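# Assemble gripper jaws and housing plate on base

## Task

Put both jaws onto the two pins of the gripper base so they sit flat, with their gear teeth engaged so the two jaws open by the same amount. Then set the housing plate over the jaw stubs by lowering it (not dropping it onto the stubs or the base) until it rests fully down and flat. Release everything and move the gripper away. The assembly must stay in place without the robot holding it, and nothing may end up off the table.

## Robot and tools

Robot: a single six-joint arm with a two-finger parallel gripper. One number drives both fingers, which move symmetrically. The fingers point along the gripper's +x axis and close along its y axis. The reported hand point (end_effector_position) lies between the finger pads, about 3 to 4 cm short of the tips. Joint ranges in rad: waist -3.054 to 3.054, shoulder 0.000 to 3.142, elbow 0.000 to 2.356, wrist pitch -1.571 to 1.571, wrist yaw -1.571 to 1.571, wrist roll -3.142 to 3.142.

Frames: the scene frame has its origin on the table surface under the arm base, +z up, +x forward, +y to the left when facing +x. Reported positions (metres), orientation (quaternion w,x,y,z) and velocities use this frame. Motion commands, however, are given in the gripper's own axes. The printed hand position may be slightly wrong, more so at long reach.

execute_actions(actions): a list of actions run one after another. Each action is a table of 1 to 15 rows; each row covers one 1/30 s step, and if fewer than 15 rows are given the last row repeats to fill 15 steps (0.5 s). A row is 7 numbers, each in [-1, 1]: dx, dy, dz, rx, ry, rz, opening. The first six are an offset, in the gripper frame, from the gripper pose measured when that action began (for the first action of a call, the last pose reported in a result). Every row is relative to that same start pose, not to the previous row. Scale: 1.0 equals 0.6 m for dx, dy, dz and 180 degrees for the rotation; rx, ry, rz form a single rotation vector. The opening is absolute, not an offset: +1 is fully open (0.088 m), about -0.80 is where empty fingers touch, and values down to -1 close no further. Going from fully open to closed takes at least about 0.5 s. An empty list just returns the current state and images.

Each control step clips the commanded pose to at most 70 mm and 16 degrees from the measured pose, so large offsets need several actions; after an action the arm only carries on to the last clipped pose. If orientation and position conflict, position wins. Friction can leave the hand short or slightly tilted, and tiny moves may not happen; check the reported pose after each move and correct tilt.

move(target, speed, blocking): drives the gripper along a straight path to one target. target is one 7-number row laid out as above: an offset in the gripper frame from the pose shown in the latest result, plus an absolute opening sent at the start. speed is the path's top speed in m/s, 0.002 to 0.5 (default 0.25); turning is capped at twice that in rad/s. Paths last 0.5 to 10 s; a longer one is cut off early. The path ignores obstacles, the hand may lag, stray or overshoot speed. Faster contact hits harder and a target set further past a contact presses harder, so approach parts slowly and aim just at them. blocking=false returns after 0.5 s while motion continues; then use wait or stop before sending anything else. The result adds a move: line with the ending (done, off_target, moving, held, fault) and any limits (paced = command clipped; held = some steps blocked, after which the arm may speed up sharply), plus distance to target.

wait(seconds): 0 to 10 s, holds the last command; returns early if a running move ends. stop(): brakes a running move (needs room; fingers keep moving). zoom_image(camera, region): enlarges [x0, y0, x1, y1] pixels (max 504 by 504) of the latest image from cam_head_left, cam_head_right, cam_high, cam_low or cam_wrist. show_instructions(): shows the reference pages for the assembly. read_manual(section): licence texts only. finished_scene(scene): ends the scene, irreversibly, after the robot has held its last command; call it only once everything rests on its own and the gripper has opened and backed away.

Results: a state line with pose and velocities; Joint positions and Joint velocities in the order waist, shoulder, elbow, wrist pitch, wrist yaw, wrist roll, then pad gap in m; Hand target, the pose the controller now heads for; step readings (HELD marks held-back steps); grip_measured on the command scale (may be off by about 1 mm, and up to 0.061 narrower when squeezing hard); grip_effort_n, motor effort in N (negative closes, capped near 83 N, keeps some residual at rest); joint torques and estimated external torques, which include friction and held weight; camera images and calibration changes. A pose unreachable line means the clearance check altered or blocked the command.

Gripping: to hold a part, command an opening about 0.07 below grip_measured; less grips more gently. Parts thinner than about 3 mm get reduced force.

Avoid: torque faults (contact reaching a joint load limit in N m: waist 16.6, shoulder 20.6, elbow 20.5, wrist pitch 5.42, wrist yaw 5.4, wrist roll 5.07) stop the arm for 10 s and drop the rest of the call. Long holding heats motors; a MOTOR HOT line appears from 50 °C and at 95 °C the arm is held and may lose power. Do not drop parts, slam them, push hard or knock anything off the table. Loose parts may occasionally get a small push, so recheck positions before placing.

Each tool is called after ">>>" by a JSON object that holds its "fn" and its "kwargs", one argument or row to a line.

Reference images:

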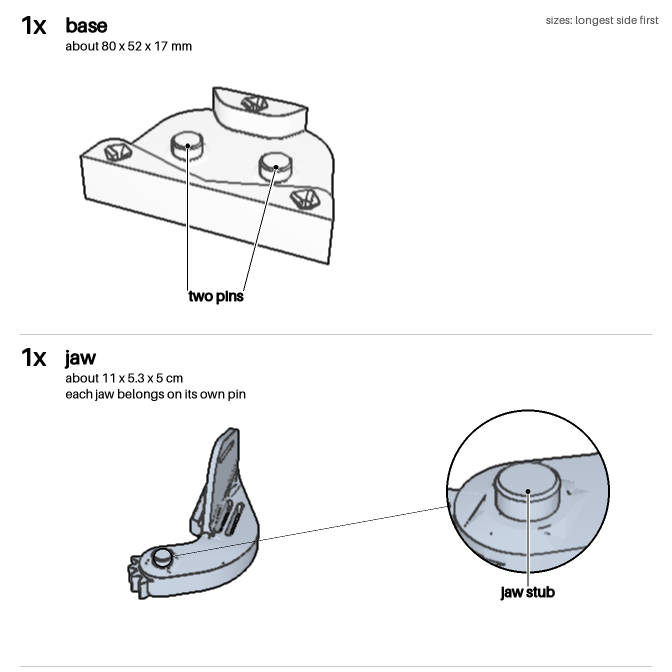

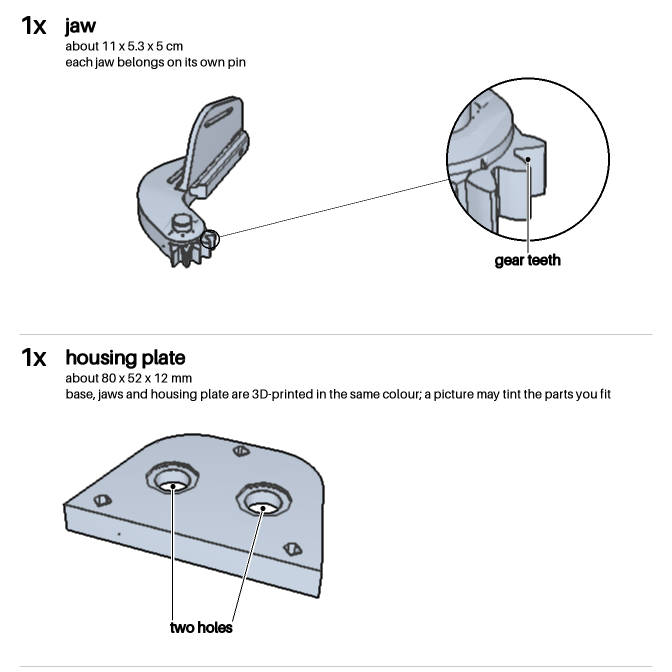

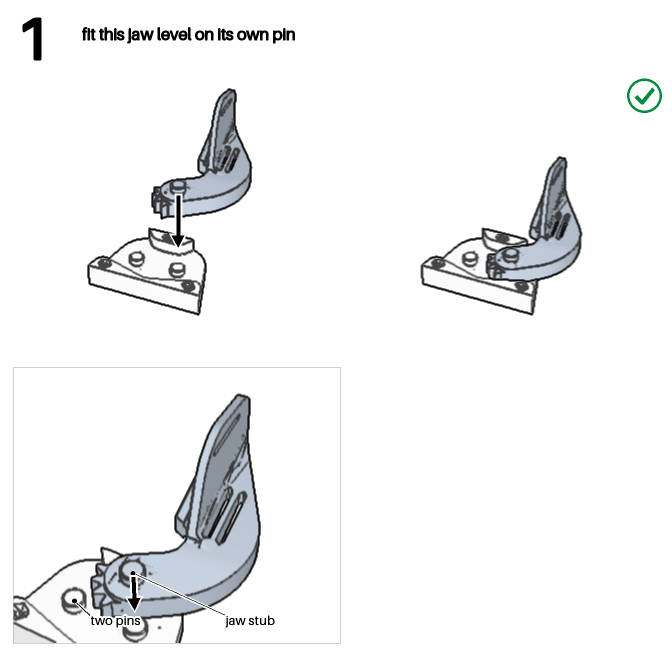

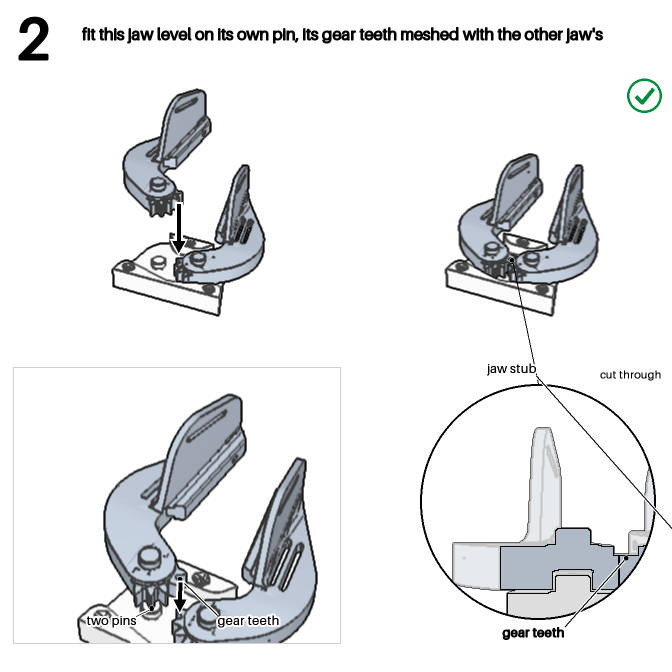

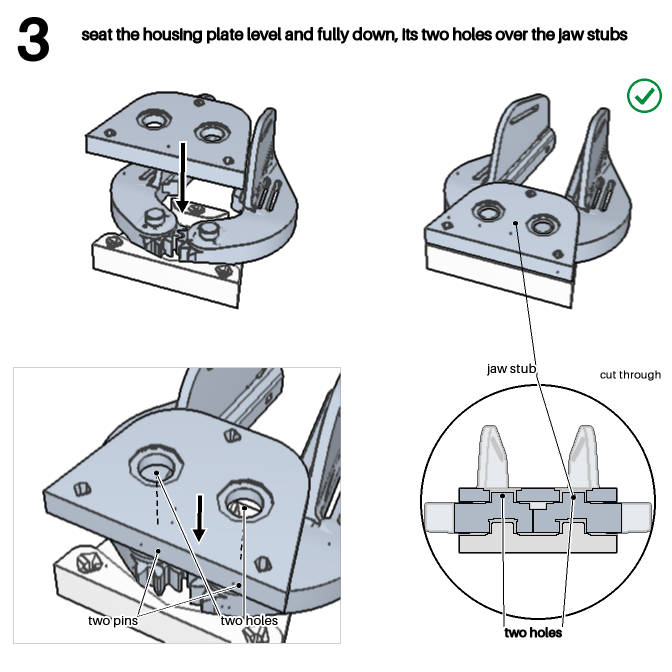

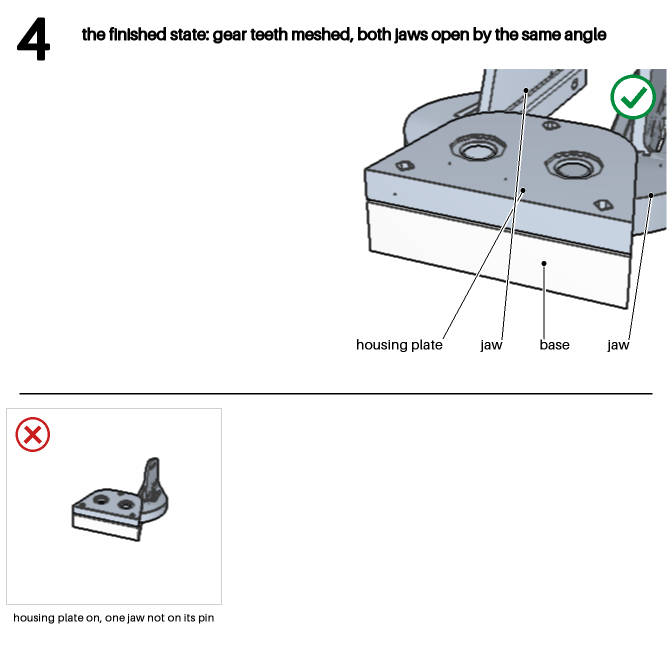

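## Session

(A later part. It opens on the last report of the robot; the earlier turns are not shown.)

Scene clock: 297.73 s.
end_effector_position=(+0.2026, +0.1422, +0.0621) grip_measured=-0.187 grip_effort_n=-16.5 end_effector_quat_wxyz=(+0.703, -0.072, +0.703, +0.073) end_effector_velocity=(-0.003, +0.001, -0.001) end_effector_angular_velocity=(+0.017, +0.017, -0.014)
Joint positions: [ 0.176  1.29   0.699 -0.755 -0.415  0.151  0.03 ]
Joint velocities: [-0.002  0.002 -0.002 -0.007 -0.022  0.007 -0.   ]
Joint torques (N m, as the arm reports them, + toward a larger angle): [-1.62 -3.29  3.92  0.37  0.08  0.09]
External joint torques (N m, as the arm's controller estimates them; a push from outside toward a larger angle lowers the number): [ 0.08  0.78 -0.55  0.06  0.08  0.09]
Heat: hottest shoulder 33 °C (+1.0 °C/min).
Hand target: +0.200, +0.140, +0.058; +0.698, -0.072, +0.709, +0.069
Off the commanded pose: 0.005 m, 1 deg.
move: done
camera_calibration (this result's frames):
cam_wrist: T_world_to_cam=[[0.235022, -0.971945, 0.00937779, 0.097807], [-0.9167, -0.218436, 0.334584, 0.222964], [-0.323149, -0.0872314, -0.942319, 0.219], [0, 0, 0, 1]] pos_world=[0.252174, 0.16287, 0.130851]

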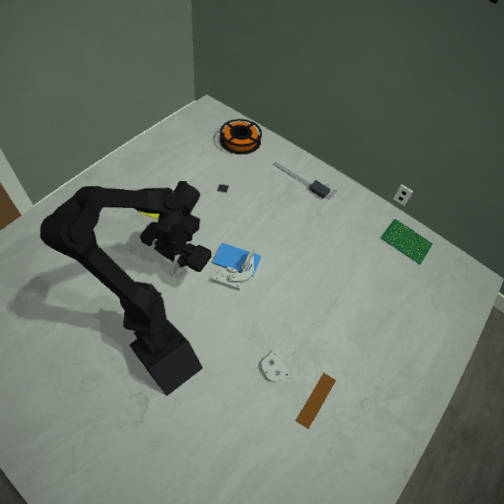

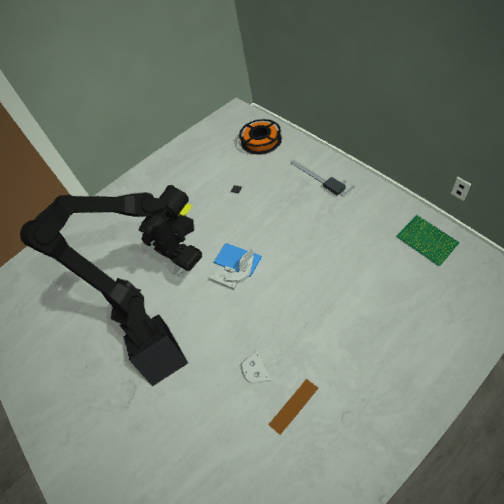

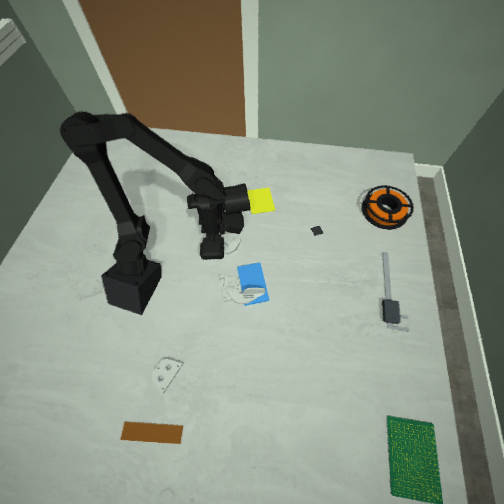

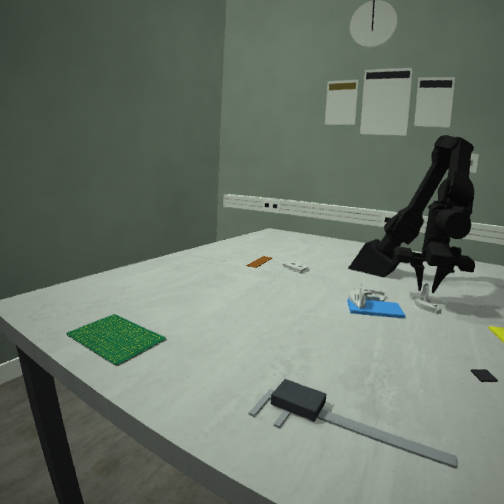

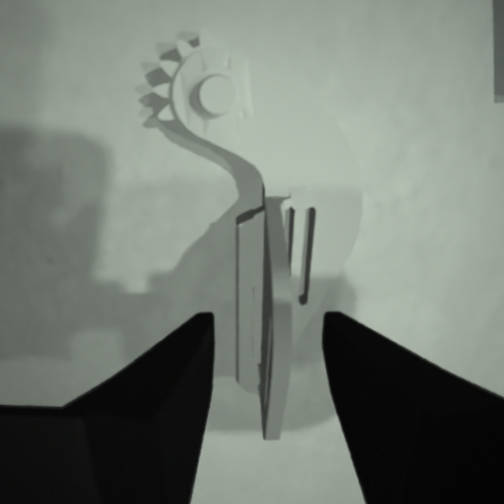

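>>> {"fn": "execute_actions", "kwargs": {
  "actions": [
    [[0,0,0,0,0,0,-0.26],[0,0,0,0,0,0,-0.33],[0,0,0,0,0,0,-0.40],[0,0,0,0,0,0,-0.46],[0,0,0,0,0,0,-0.52],[0,0,0,0,0,0,-0.57],[0,0,0,0,0,0,-0.60],[0,0,0,0,0,0,-0.63],[0,0,0,0,0,0,-0.66],[0,0,0,0,0,0,-0.69],[0,0,0,0,0,0,-0.72],[0,0,0,0,0,0,-0.75],[0,0,0,0,0,0,-0.78],[0,0,0,0,0,0,-0.81],[0,0,0,0,0,0,-0.83]]
  ]
}}

Scene clock: 300.43 s.
end_effector_position=(+0.2025, +0.1422, +0.0621) grip_measured=-0.749 grip_effort_n=-83.5 end_effector_quat_wxyz=(+0.703, -0.072, +0.703, +0.073) end_effector_velocity=(-0.002, -0.003, -0.001) end_effector_angular_velocity=(-0.011, +0.007, +0.000)
Joint positions: [ 0.176  1.29   0.699 -0.755 -0.415  0.151  0.002]
Joint velocities: [-0.002  0.002 -0.002 -0.007  0.007 -0.007 -0.014]
Joint torques (N m, as the arm reports them, + toward a larger angle): [-1.91 -4.53  4.89  0.23 -0.02 -0.02]
External joint torques (N m, as the arm's controller estimates them; a push from outside toward a larger angle lowers the number): [-0.22 -0.5   0.5  -0.08 -0.02 -0.03]
Heat: hottest shoulder 33 °C (+1.0 °C/min).
Hand target: +0.203, +0.142, +0.062; +0.703, -0.072, +0.703, +0.073
Off the commanded pose: 0.000 m, 0 deg.
Step readings (end_effector_position):
0: (+0.2027, +0.1423, +0.0621)
1: (+0.2027, +0.1423, +0.0621)
2: (+0.2027, +0.1423, +0.0621)
4: (+0.2027, +0.1423, +0.0621)
8: (+0.2027, +0.1423, +0.0621)
15: end_effector_position above
camera_calibration (this result's frames):
cam_wrist: T_world_to_cam=[[0.234506, -0.972069, 0.00941942, 0.0978938], [-0.916707, -0.217904, 0.334912, 0.222868], [-0.323505, -0.0871735, -0.942202, 0.218983], [0, 0, 0, 1]] pos_world=[0.25219, 0.162813, 0.130763]

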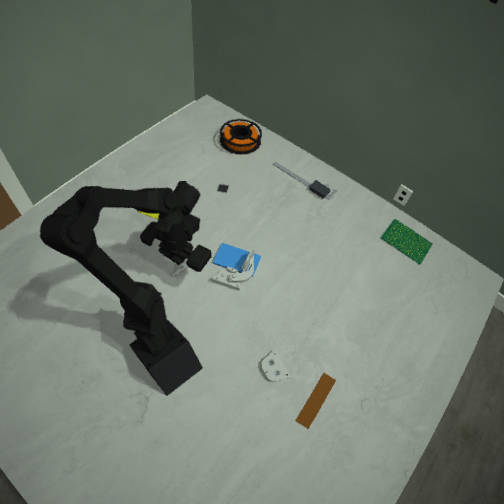

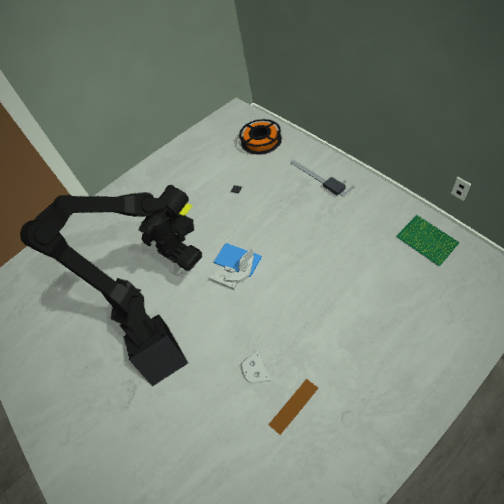

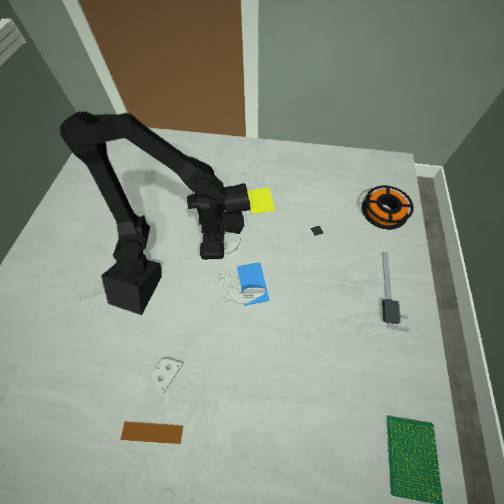

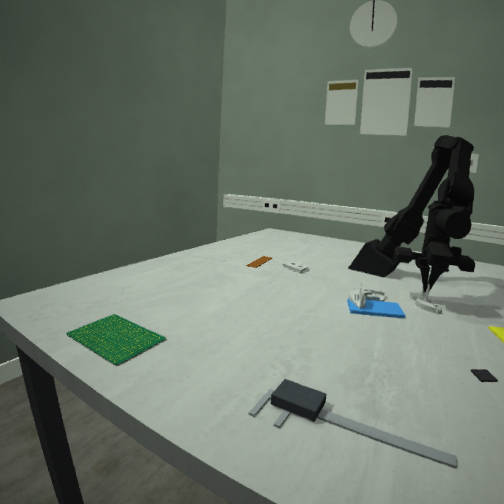

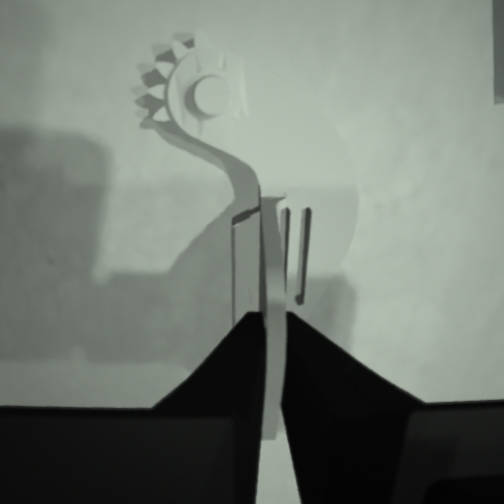

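>>> {"fn": "execute_actions", "kwargs": {
  "actions": [
    [[-0.004,0,0.001,0,0,0,-0.83],[-0.008,0,0.002,0,0,0,-0.83],[-0.012,0,0.003,0,0,0,-0.83],[-0.016,0,0.004,0,0,0,-0.83],[-0.021,0,0.005,0,0,0,-0.83],[-0.026,0,0.005,0.003,0,0,-0.83],[-0.031,0,0.005,0.008,0,0,-0.83],[-0.036,0,0.005,0.015,0,0,-0.83],[-0.041,0,0.005,0.024,0,0,-0.83],[-0.046,0,0.005,0.034,0,0,-0.83],[-0.050,0,0.005,0.045,0,0,-0.83],[-0.054,0,0.005,0.056,0,0,-0.83],[-0.057,0,0.005,0.066,0,0,-0.83],[-0.059,0,0.005,0.074,0,0,-0.83],[-0.060,0,0.005,0.08,0,0,-0.83]]
  ]
}}

Scene clock: 309.30 s.
end_effector_position=(+0.2031, +0.1407, +0.0899) grip_measured=-0.749 grip_effort_n=-83.5 end_effector_quat_wxyz=(+0.702, -0.007, +0.712, +0.005) end_effector_velocity=(+0.007, +0.003, +0.054) end_effector_angular_velocity=(+0.013, -0.030, -0.737)
Joint positions: [ 0.111  1.257  0.781 -0.915 -0.428  0.262  0.002]
Joint velocities: [-0.12  -0.076  0.149 -0.242 -0.037  0.623 -0.   ]
Joint torques (N m, as the arm reports them, + toward a larger angle): [-2.21 -5.46  6.05  0.07 -0.12  0.08]
External joint torques (N m, as the arm's controller estimates them; a push from outside toward a larger angle lowers the number): [-0.6  -1.72  1.5  -0.19 -0.12  0.08]
Heat: hottest shoulder 32 °C (+0.0 °C/min).
Hand target: +0.206, +0.143, +0.098; +0.707, +0.017, +0.707, -0.014
Off the commanded pose: 0.009 m, 4 deg.
Step readings (end_effector_position):
0: (+0.2025, +0.1422, +0.0621)
1: (+0.2025, +0.1422, +0.0621)
2: (+0.2022, +0.1419, +0.0624)
4: (+0.2007, +0.1407, +0.0638)
8: (+0.2011, +0.1396, +0.0711)
15: end_effector_position above
camera_calibration (this result's frames):
cam_wrist: T_world_to_cam=[[0.049265, -0.998695, 0.0134415, 0.137047], [-0.936396, -0.0415016, 0.348483, 0.191703], [-0.347471, -0.0297546, -0.937219, 0.24156], [0, 0, 0, 1]] pos_world=[0.256694, 0.152012, 0.157747]

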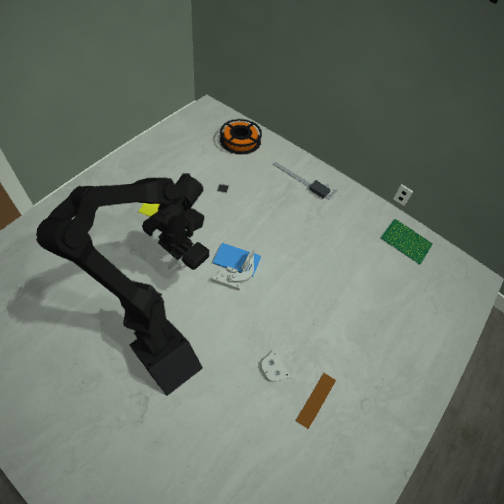

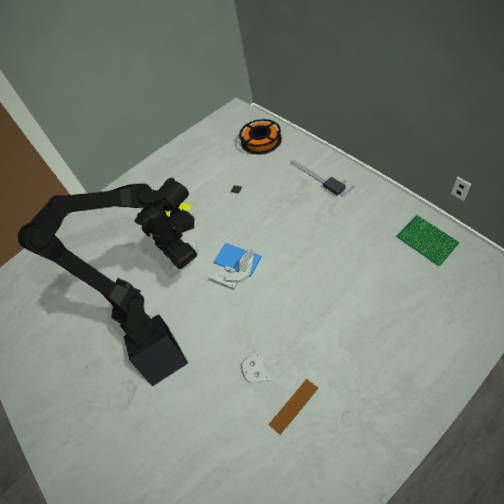

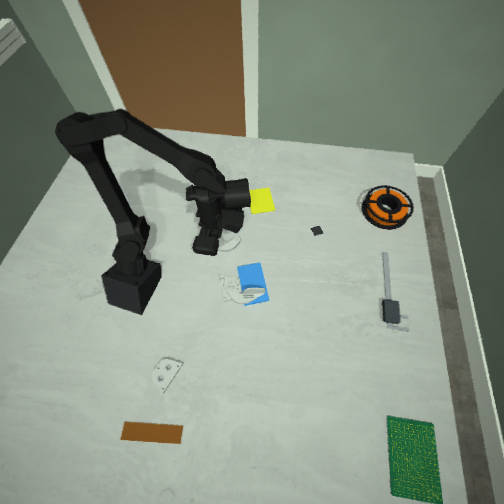

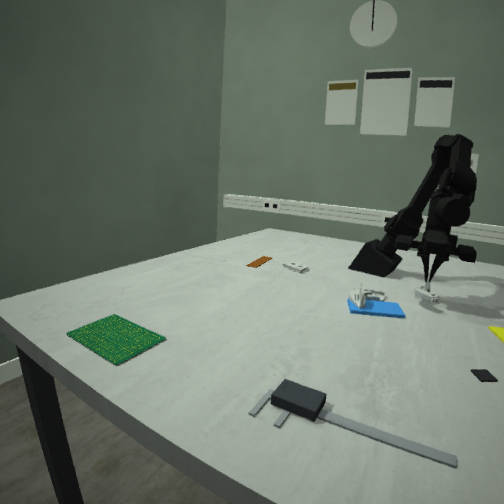

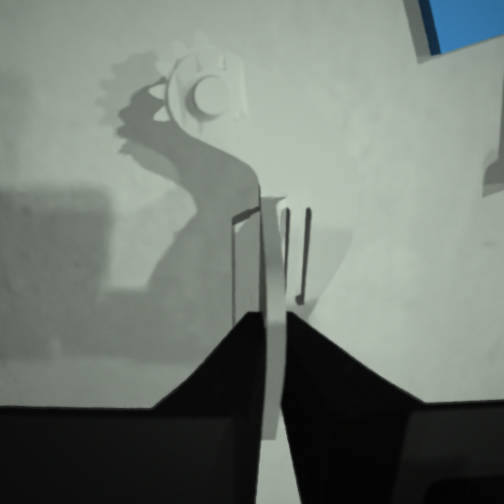

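>>> {"fn": "move", "kwargs": {
  "target": [-0.0141,-0.1245,0.1810,0.8637,0,0.0064,-0.83],
  "speed": 0.5
}}

Scene clock: 317.97 s.
end_effector_position=(+0.3102, +0.0691, +0.0977) grip_measured=-0.749 grip_effort_n=-83.5 end_effector_quat_wxyz=(+0.159, +0.690, +0.160, -0.688) end_effector_velocity=(-0.001, +0.001, -0.001) end_effector_angular_velocity=(+0.007, -0.002, -0.004)
Joint positions: [-0.209  1.707  1.119 -0.938 -0.467  2.622  0.002]
Joint velocities: [ 0.002 -0.002 -0.007  0.007 -0.007  0.007  0.   ]
Joint torques (N m, as the arm reports them, + toward a larger angle): [-3.91 -5.    6.19  0.01  0.04  0.08]
External joint torques (N m, as the arm's controller estimates them; a push from outside toward a larger angle lowers the number): [-0.79  0.82  1.53 -0.21  0.01  0.08]
Heat: hottest shoulder 32 °C (+0.0 °C/min).
Hand target: +0.313, +0.067, +0.098; +0.156, +0.690, +0.157, -0.689
Off the commanded pose: 0.003 m, 1 deg.
move: done
camera_calibration (this result's frames):
cam_wrist: T_world_to_cam=[[-0.466703, 0.88434, 0.0114394, 0.0903158], [0.834332, 0.435948, 0.337402, -0.294899], [0.293391, 0.167011, -0.941291, 0.0719688], [0, 0, 0, 1]] pos_world=[0.267079, 0.0366709, 0.16621]

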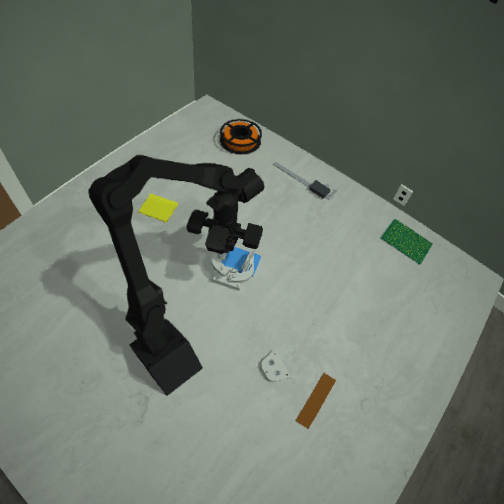

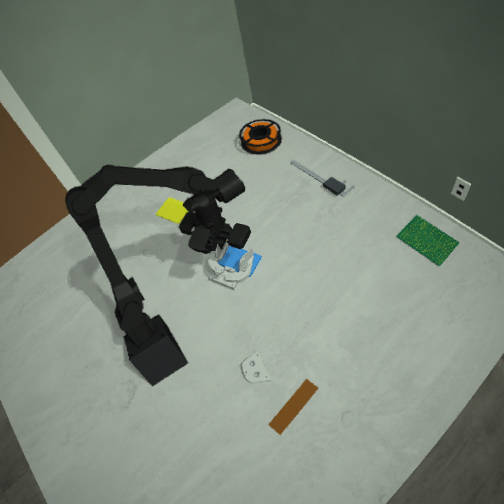

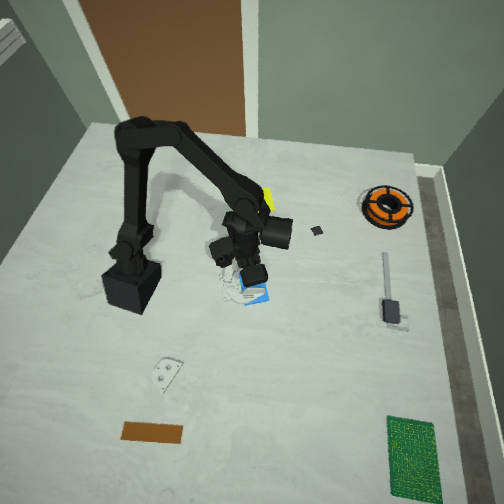

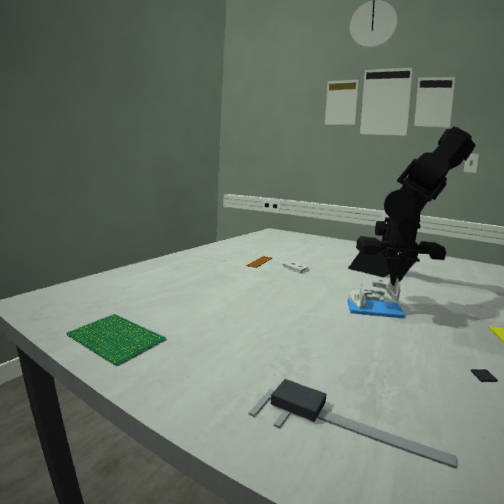

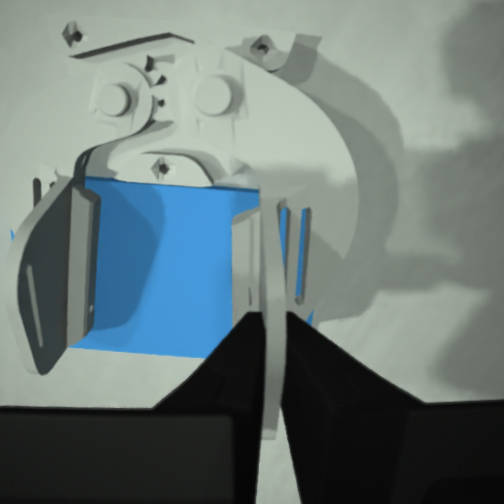

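>>> {"fn": "zoom_image", "kwargs": {
  "camera": "cam_wrist",
  "region": [50, 0, 300, 200]
}}

Region (50, 0, 300, 200) of cam_wrist's 504x504 image, scaled by 2.016, with more detail than that image has; it fills the top 403 rows of this view, and the rest is white.

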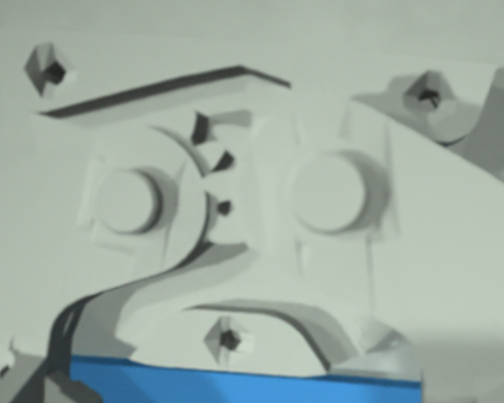

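>>> {"fn": "zoom_image", "kwargs": {
  "camera": "cam_wrist",
  "region": [0, 160, 240, 400]
}}

Region (0, 160, 240, 400) of cam_wrist's 504x504 image, scaled by 2.100, with more detail than that image has.

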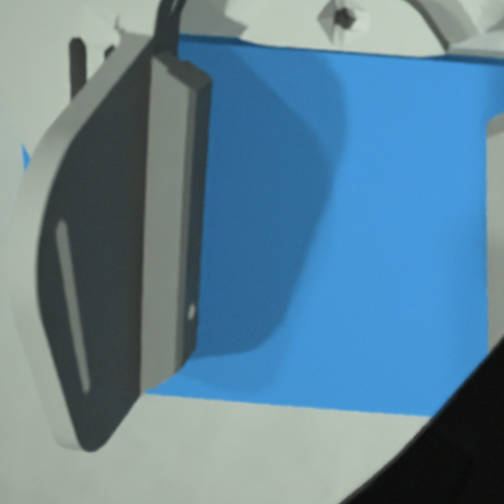

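>>> {"fn": "move", "kwargs": {
  "target": [0.0279,0.0030,0.0020,-0.005,-0.0053,-0.0028,-0.83],
  "speed": 0.05
}}

>>> {"fn": "zoom_image", "kwargs": {
  "camera": "cam_wrist",
  "region": [40, 0, 290, 200]
}}

Scene clock: 334.70 s.
end_effector_position=(+0.3128, +0.0687, +0.0858) grip_measured=-0.749 grip_effort_n=-83.5 end_effector_quat_wxyz=(+0.165, +0.688, +0.167, -0.687) end_effector_velocity=(-0.003, +0.000, -0.001) end_effector_angular_velocity=(+0.008, +0.009, -0.000)
Joint positions: [-0.193  1.733  1.104 -0.892 -0.467  2.621  0.002]
Joint velocities: [-0.002 -0.002 -0.007 -0.007 -0.007 -0.007  0.   ]
Joint torques (N m, as the arm reports them, + toward a larger angle): [-3.4  -5.17  4.09  0.26  0.05 -0.12]
External joint torques (N m, as the arm's controller estimates them; a push from outside toward a larger angle lowers the number): [-0.23  0.76 -0.4   0.07  0.02 -0.12]
Heat: hottest shoulder 31 °C (-2.0 °C/min).
Hand target: +0.310, +0.067, +0.081; +0.163, +0.682, +0.167, -0.693
Off the commanded pose: 0.006 m, 1 deg.
move: done
camera_calibration (this result's frames):
cam_wrist: T_world_to_cam=[[-0.483125, 0.875449, 0.0133643, 0.0975765], [0.826833, 0.451169, 0.335848, -0.291444], [0.287989, 0.173307, -0.941821, 0.0614254], [0, 0, 0, 1]] pos_world=[0.270428, 0.0354219, 0.154429]

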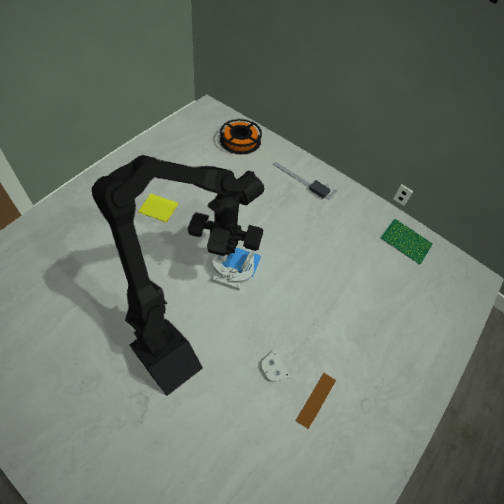

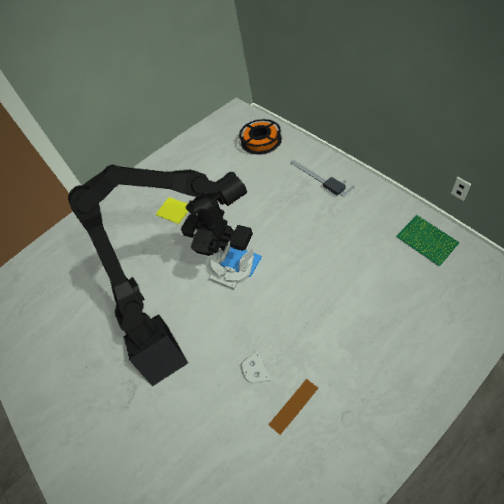

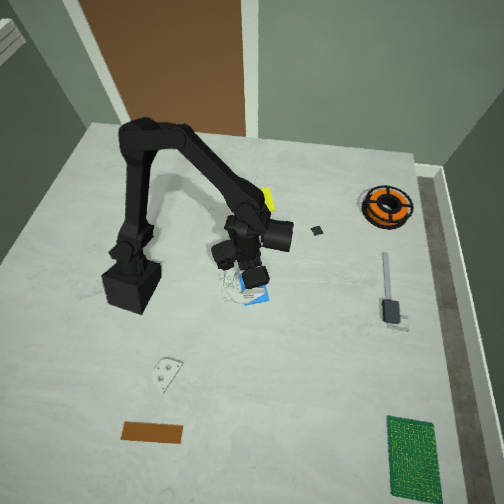

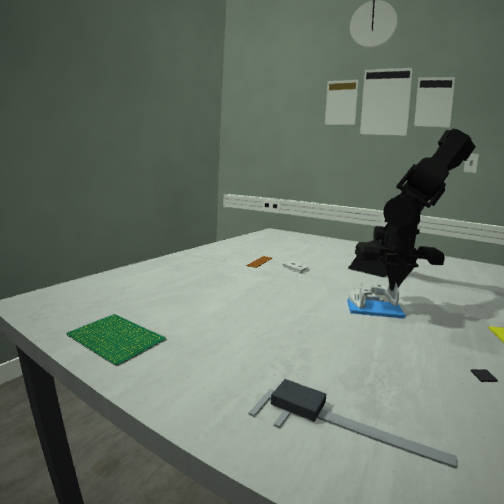

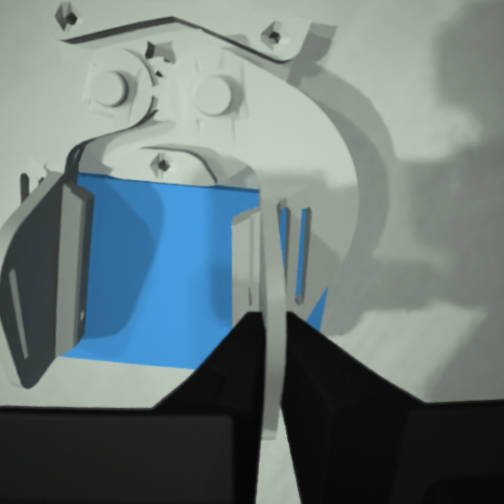

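Region (40, 0, 290, 200) of cam_wrist's 504x504 image, scaled by 2.016, with more detail than that image has; it fills the top 403 rows of this view, and the rest is white.

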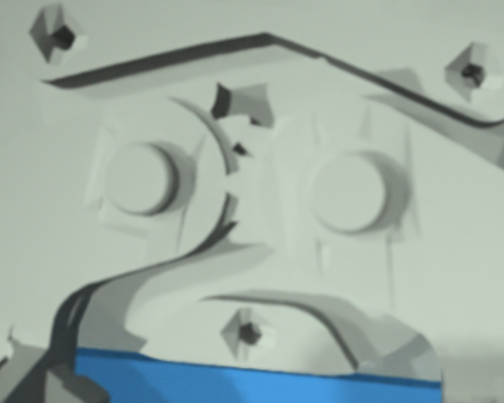

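>>> {"fn": "zoom_image", "kwargs": {
  "camera": "cam_wrist",
  "region": [80, 30, 248, 142]
}}

Region (80, 30, 248, 142) of cam_wrist's 504x504 image, scaled by 3.000, with more detail than that image has.

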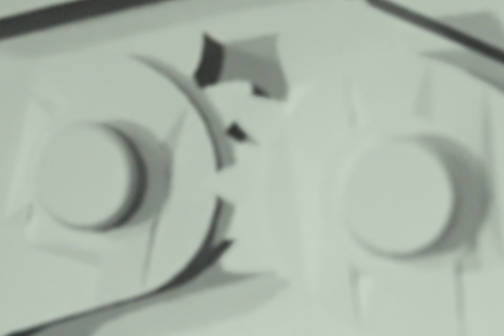

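>>> {"fn": "execute_actions", "kwargs": {
  "actions": [
    [[0.0085,0.0006,0.0054,0.003,-0.0048,-0.0022,-0.83],[0.009,0.0008,0.0053,0.003,-0.0048,-0.0022,-0.83],[0.0095,0.0009,0.0052,0.003,-0.0048,-0.0022,-0.83],[0.010,0.001,0.0052,0.003,-0.0048,-0.0022,-0.83],[0.0105,0.0011,0.0051,0.003,-0.0048,-0.0022,-0.83],[0.011,0.0012,0.0051,0.003,-0.0048,-0.0022,-0.83],[0.0115,0.0013,0.005,0.003,-0.0048,-0.0022,-0.83],[0.012,0.0015,0.0049,0.003,-0.0048,-0.0022,-0.83],[0.0125,0.0016,0.0049,0.003,-0.0048,-0.0022,-0.83],[0.013,0.0017,0.0048,0.003,-0.0048,-0.0022,-0.83]]
  ]
}}

>>> {"fn": "zoom_image", "kwargs": {
  "camera": "cam_wrist",
  "region": [80, 30, 248, 142]
}}

Scene clock: 345.80 s.
end_effector_position=(+0.3137, +0.0683, +0.0830) grip_measured=-0.749 grip_effort_n=-83.5 end_effector_quat_wxyz=(+0.165, +0.688, +0.167, -0.687) end_effector_velocity=(-0.004, +0.002, -0.001) end_effector_angular_velocity=(+0.008, +0.012, -0.011)
Joint positions: [-0.19   1.74   1.101 -0.88  -0.467  2.624  0.002]
Joint velocities: [ 0.002 -0.002 -0.007 -0.007 -0.007  0.007 -0.   ]
Joint torques (N m, as the arm reports them, + toward a larger angle): [-3.4  -5.24  4.05  0.27  0.06  0.08]
External joint torques (N m, as the arm's controller estimates them; a push from outside toward a larger angle lowers the number): [-0.19  0.78 -0.49  0.07  0.03  0.08]
Heat: hottest shoulder 31 °C (-3.0 °C/min).
Hand target: +0.311, +0.066, +0.078; +0.160, +0.683, +0.164, -0.694
Off the commanded pose: 0.006 m, 1 deg.
Step readings (end_effector_position):
0: (+0.3129, +0.0687, +0.0858)
1: (+0.3129, +0.0687, +0.0858)
2: (+0.3129, +0.0686, +0.0857)
4: (+0.3132, +0.0686, +0.0855)
8: (+0.3135, +0.0685, +0.0844)
15: end_effector_position above
camera_calibration (this result's frames):
cam_wrist: T_world_to_cam=[[-0.482924, 0.875561, 0.0133258, 0.0983565], [0.826826, 0.450927, 0.336189, -0.291123], [0.288345, 0.173372, -0.9417, 0.0584591], [0, 0, 0, 1]] pos_world=[0.27135, 0.0350228, 0.151613]

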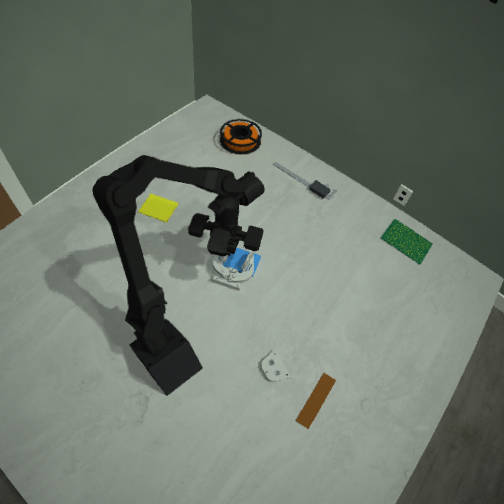

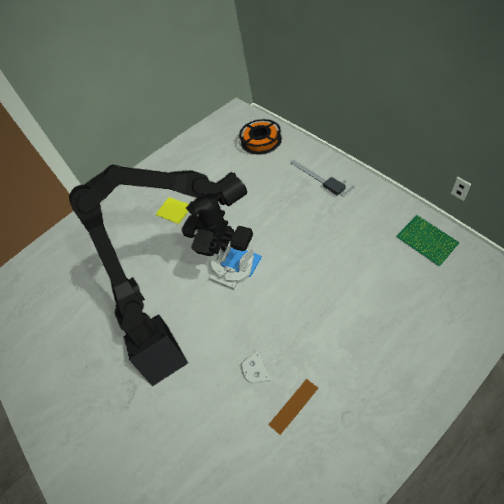

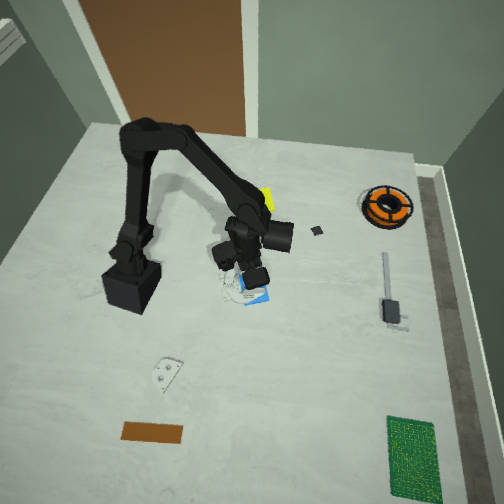

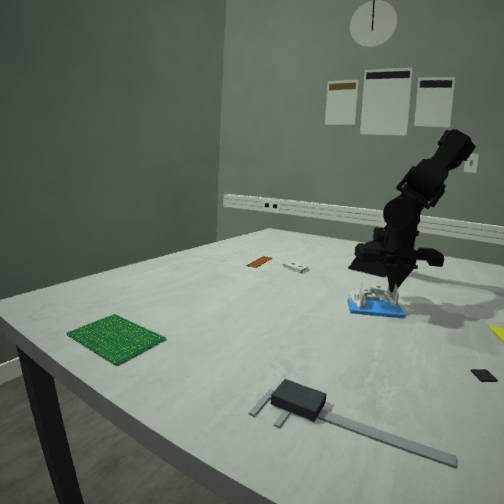

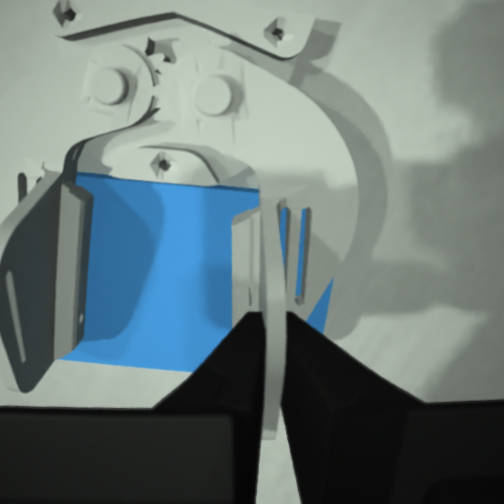

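Region (80, 30, 248, 142) of cam_wrist's 504x504 image, scaled by 3.000, with more detail than that image has.

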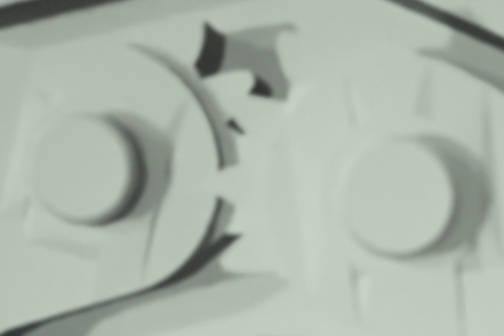

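>>> {"fn": "execute_actions", "kwargs": {
  "actions": [
    [[0.0088,0.0003,0.0059,0.003,-0.0049,-0.0022,-0.83],[0.0093,0.0003,0.0059,0.003,-0.0049,-0.0022,-0.83],[0.0098,0.0003,0.0059,0.003,-0.0049,-0.0022,-0.83],[0.0103,0.0003,0.0059,0.003,-0.0049,-0.0022,-0.83],[0.0108,0.0003,0.0059,0.003,-0.0049,-0.0022,-0.83],[0.0113,0.0003,0.0059,0.003,-0.0049,-0.0022,-0.83],[0.0118,0.0003,0.0059,0.003,-0.0049,-0.0022,-0.83],[0.0123,0.0003,0.0059,0.003,-0.0049,-0.0022,-0.83],[0.0128,0.0003,0.0059,0.003,-0.0049,-0.0022,-0.83],[0.0133,0.0003,0.0059,0.003,-0.0049,-0.0022,-0.83],[0.0138,0.0003,0.0059,0.003,-0.0049,-0.0022,-0.83],[0.0143,0.0003,0.0059,0.003,-0.0049,-0.0022,-0.83],[0.0148,0.0003,0.0059,0.003,-0.0049,-0.0022,-0.83]]
  ]
}}

>>> {"fn": "zoom_image", "kwargs": {
  "camera": "cam_wrist",
  "region": [80, 30, 248, 142]
}}

Scene clock: 351.93 s.
end_effector_position=(+0.3135, +0.0686, +0.0793) grip_measured=-0.749 grip_effort_n=-83.5 end_effector_quat_wxyz=(+0.165, +0.687, +0.167, -0.687) end_effector_velocity=(-0.005, +0.004, -0.007) end_effector_angular_velocity=(+0.023, +0.020, -0.019)
Joint positions: [-0.183  1.745  1.093 -0.865 -0.467  2.631  0.002]
Joint velocities: [ 0.012  0.007 -0.017  0.007 -0.022  0.022 -0.   ]
Joint torques (N m, as the arm reports them, + toward a larger angle): [-3.48 -5.28  4.07  0.29  0.07  0.09]
External joint torques (N m, as the arm's controller estimates them; a push from outside toward a larger angle lowers the number): [-0.27  0.79 -0.45  0.09  0.04  0.08]
Heat: hottest shoulder 31 °C (-2.0 °C/min).
Hand target: +0.310, +0.067, +0.074; +0.160, +0.682, +0.165, -0.694
Off the commanded pose: 0.006 m, 1 deg.
Step readings (end_effector_position):
0: (+0.3138, +0.0683, +0.0830)
1: (+0.3138, +0.0683, +0.0829)
2: (+0.3138, +0.0684, +0.0829)
4: (+0.3138, +0.0683, +0.0825)
8: (+0.3138, +0.0684, +0.0814)
15: end_effector_position above
camera_calibration (this result's frames):
cam_wrist: T_world_to_cam=[[-0.482905, 0.875561, 0.0139688, 0.0980175], [0.827063, 0.450799, 0.335779, -0.289861], [0.287698, 0.173702, -0.941837, 0.0551947], [0, 0, 0, 1]] pos_world=[0.271187, 0.0352612, 0.147944]

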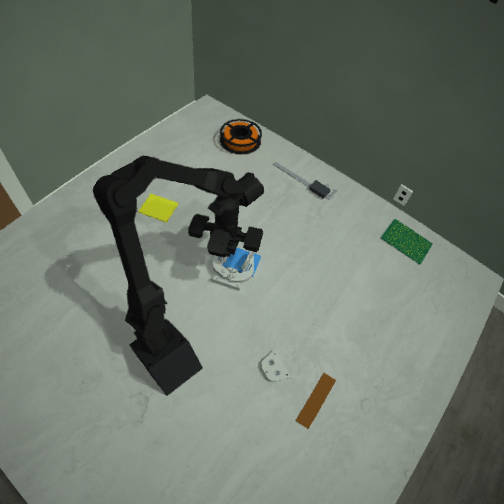

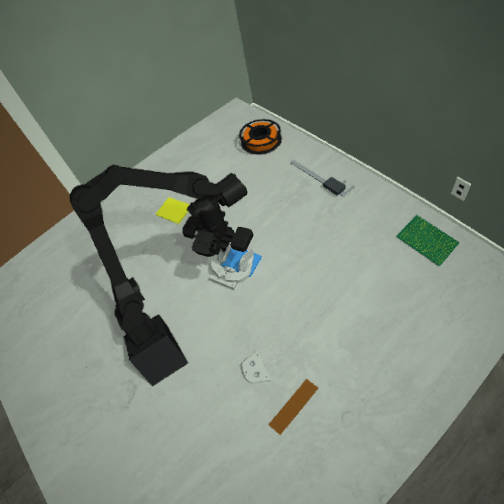

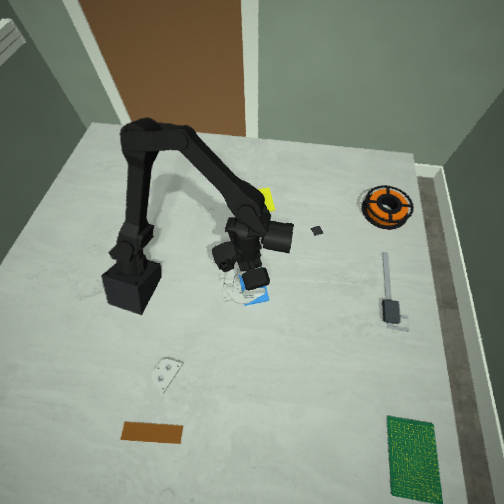

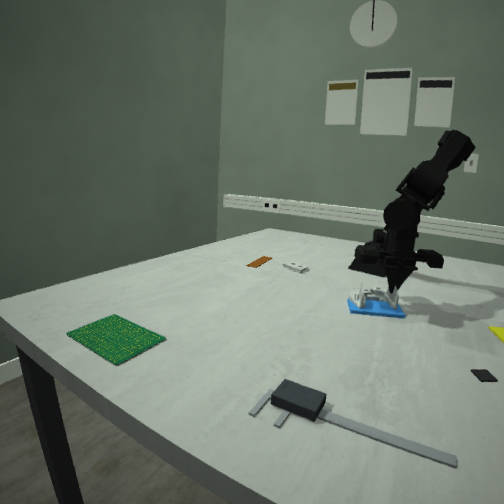

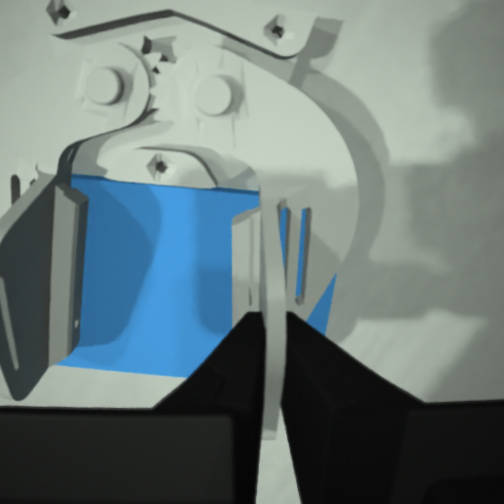

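Region (80, 30, 248, 142) of cam_wrist's 504x504 image, scaled by 3.000, with more detail than that image has.

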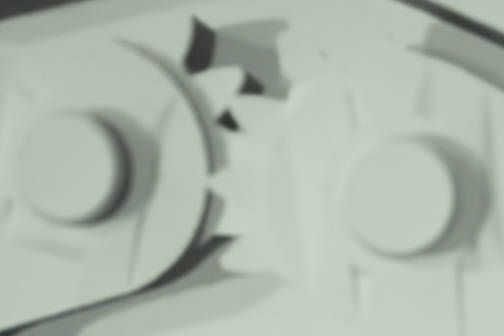

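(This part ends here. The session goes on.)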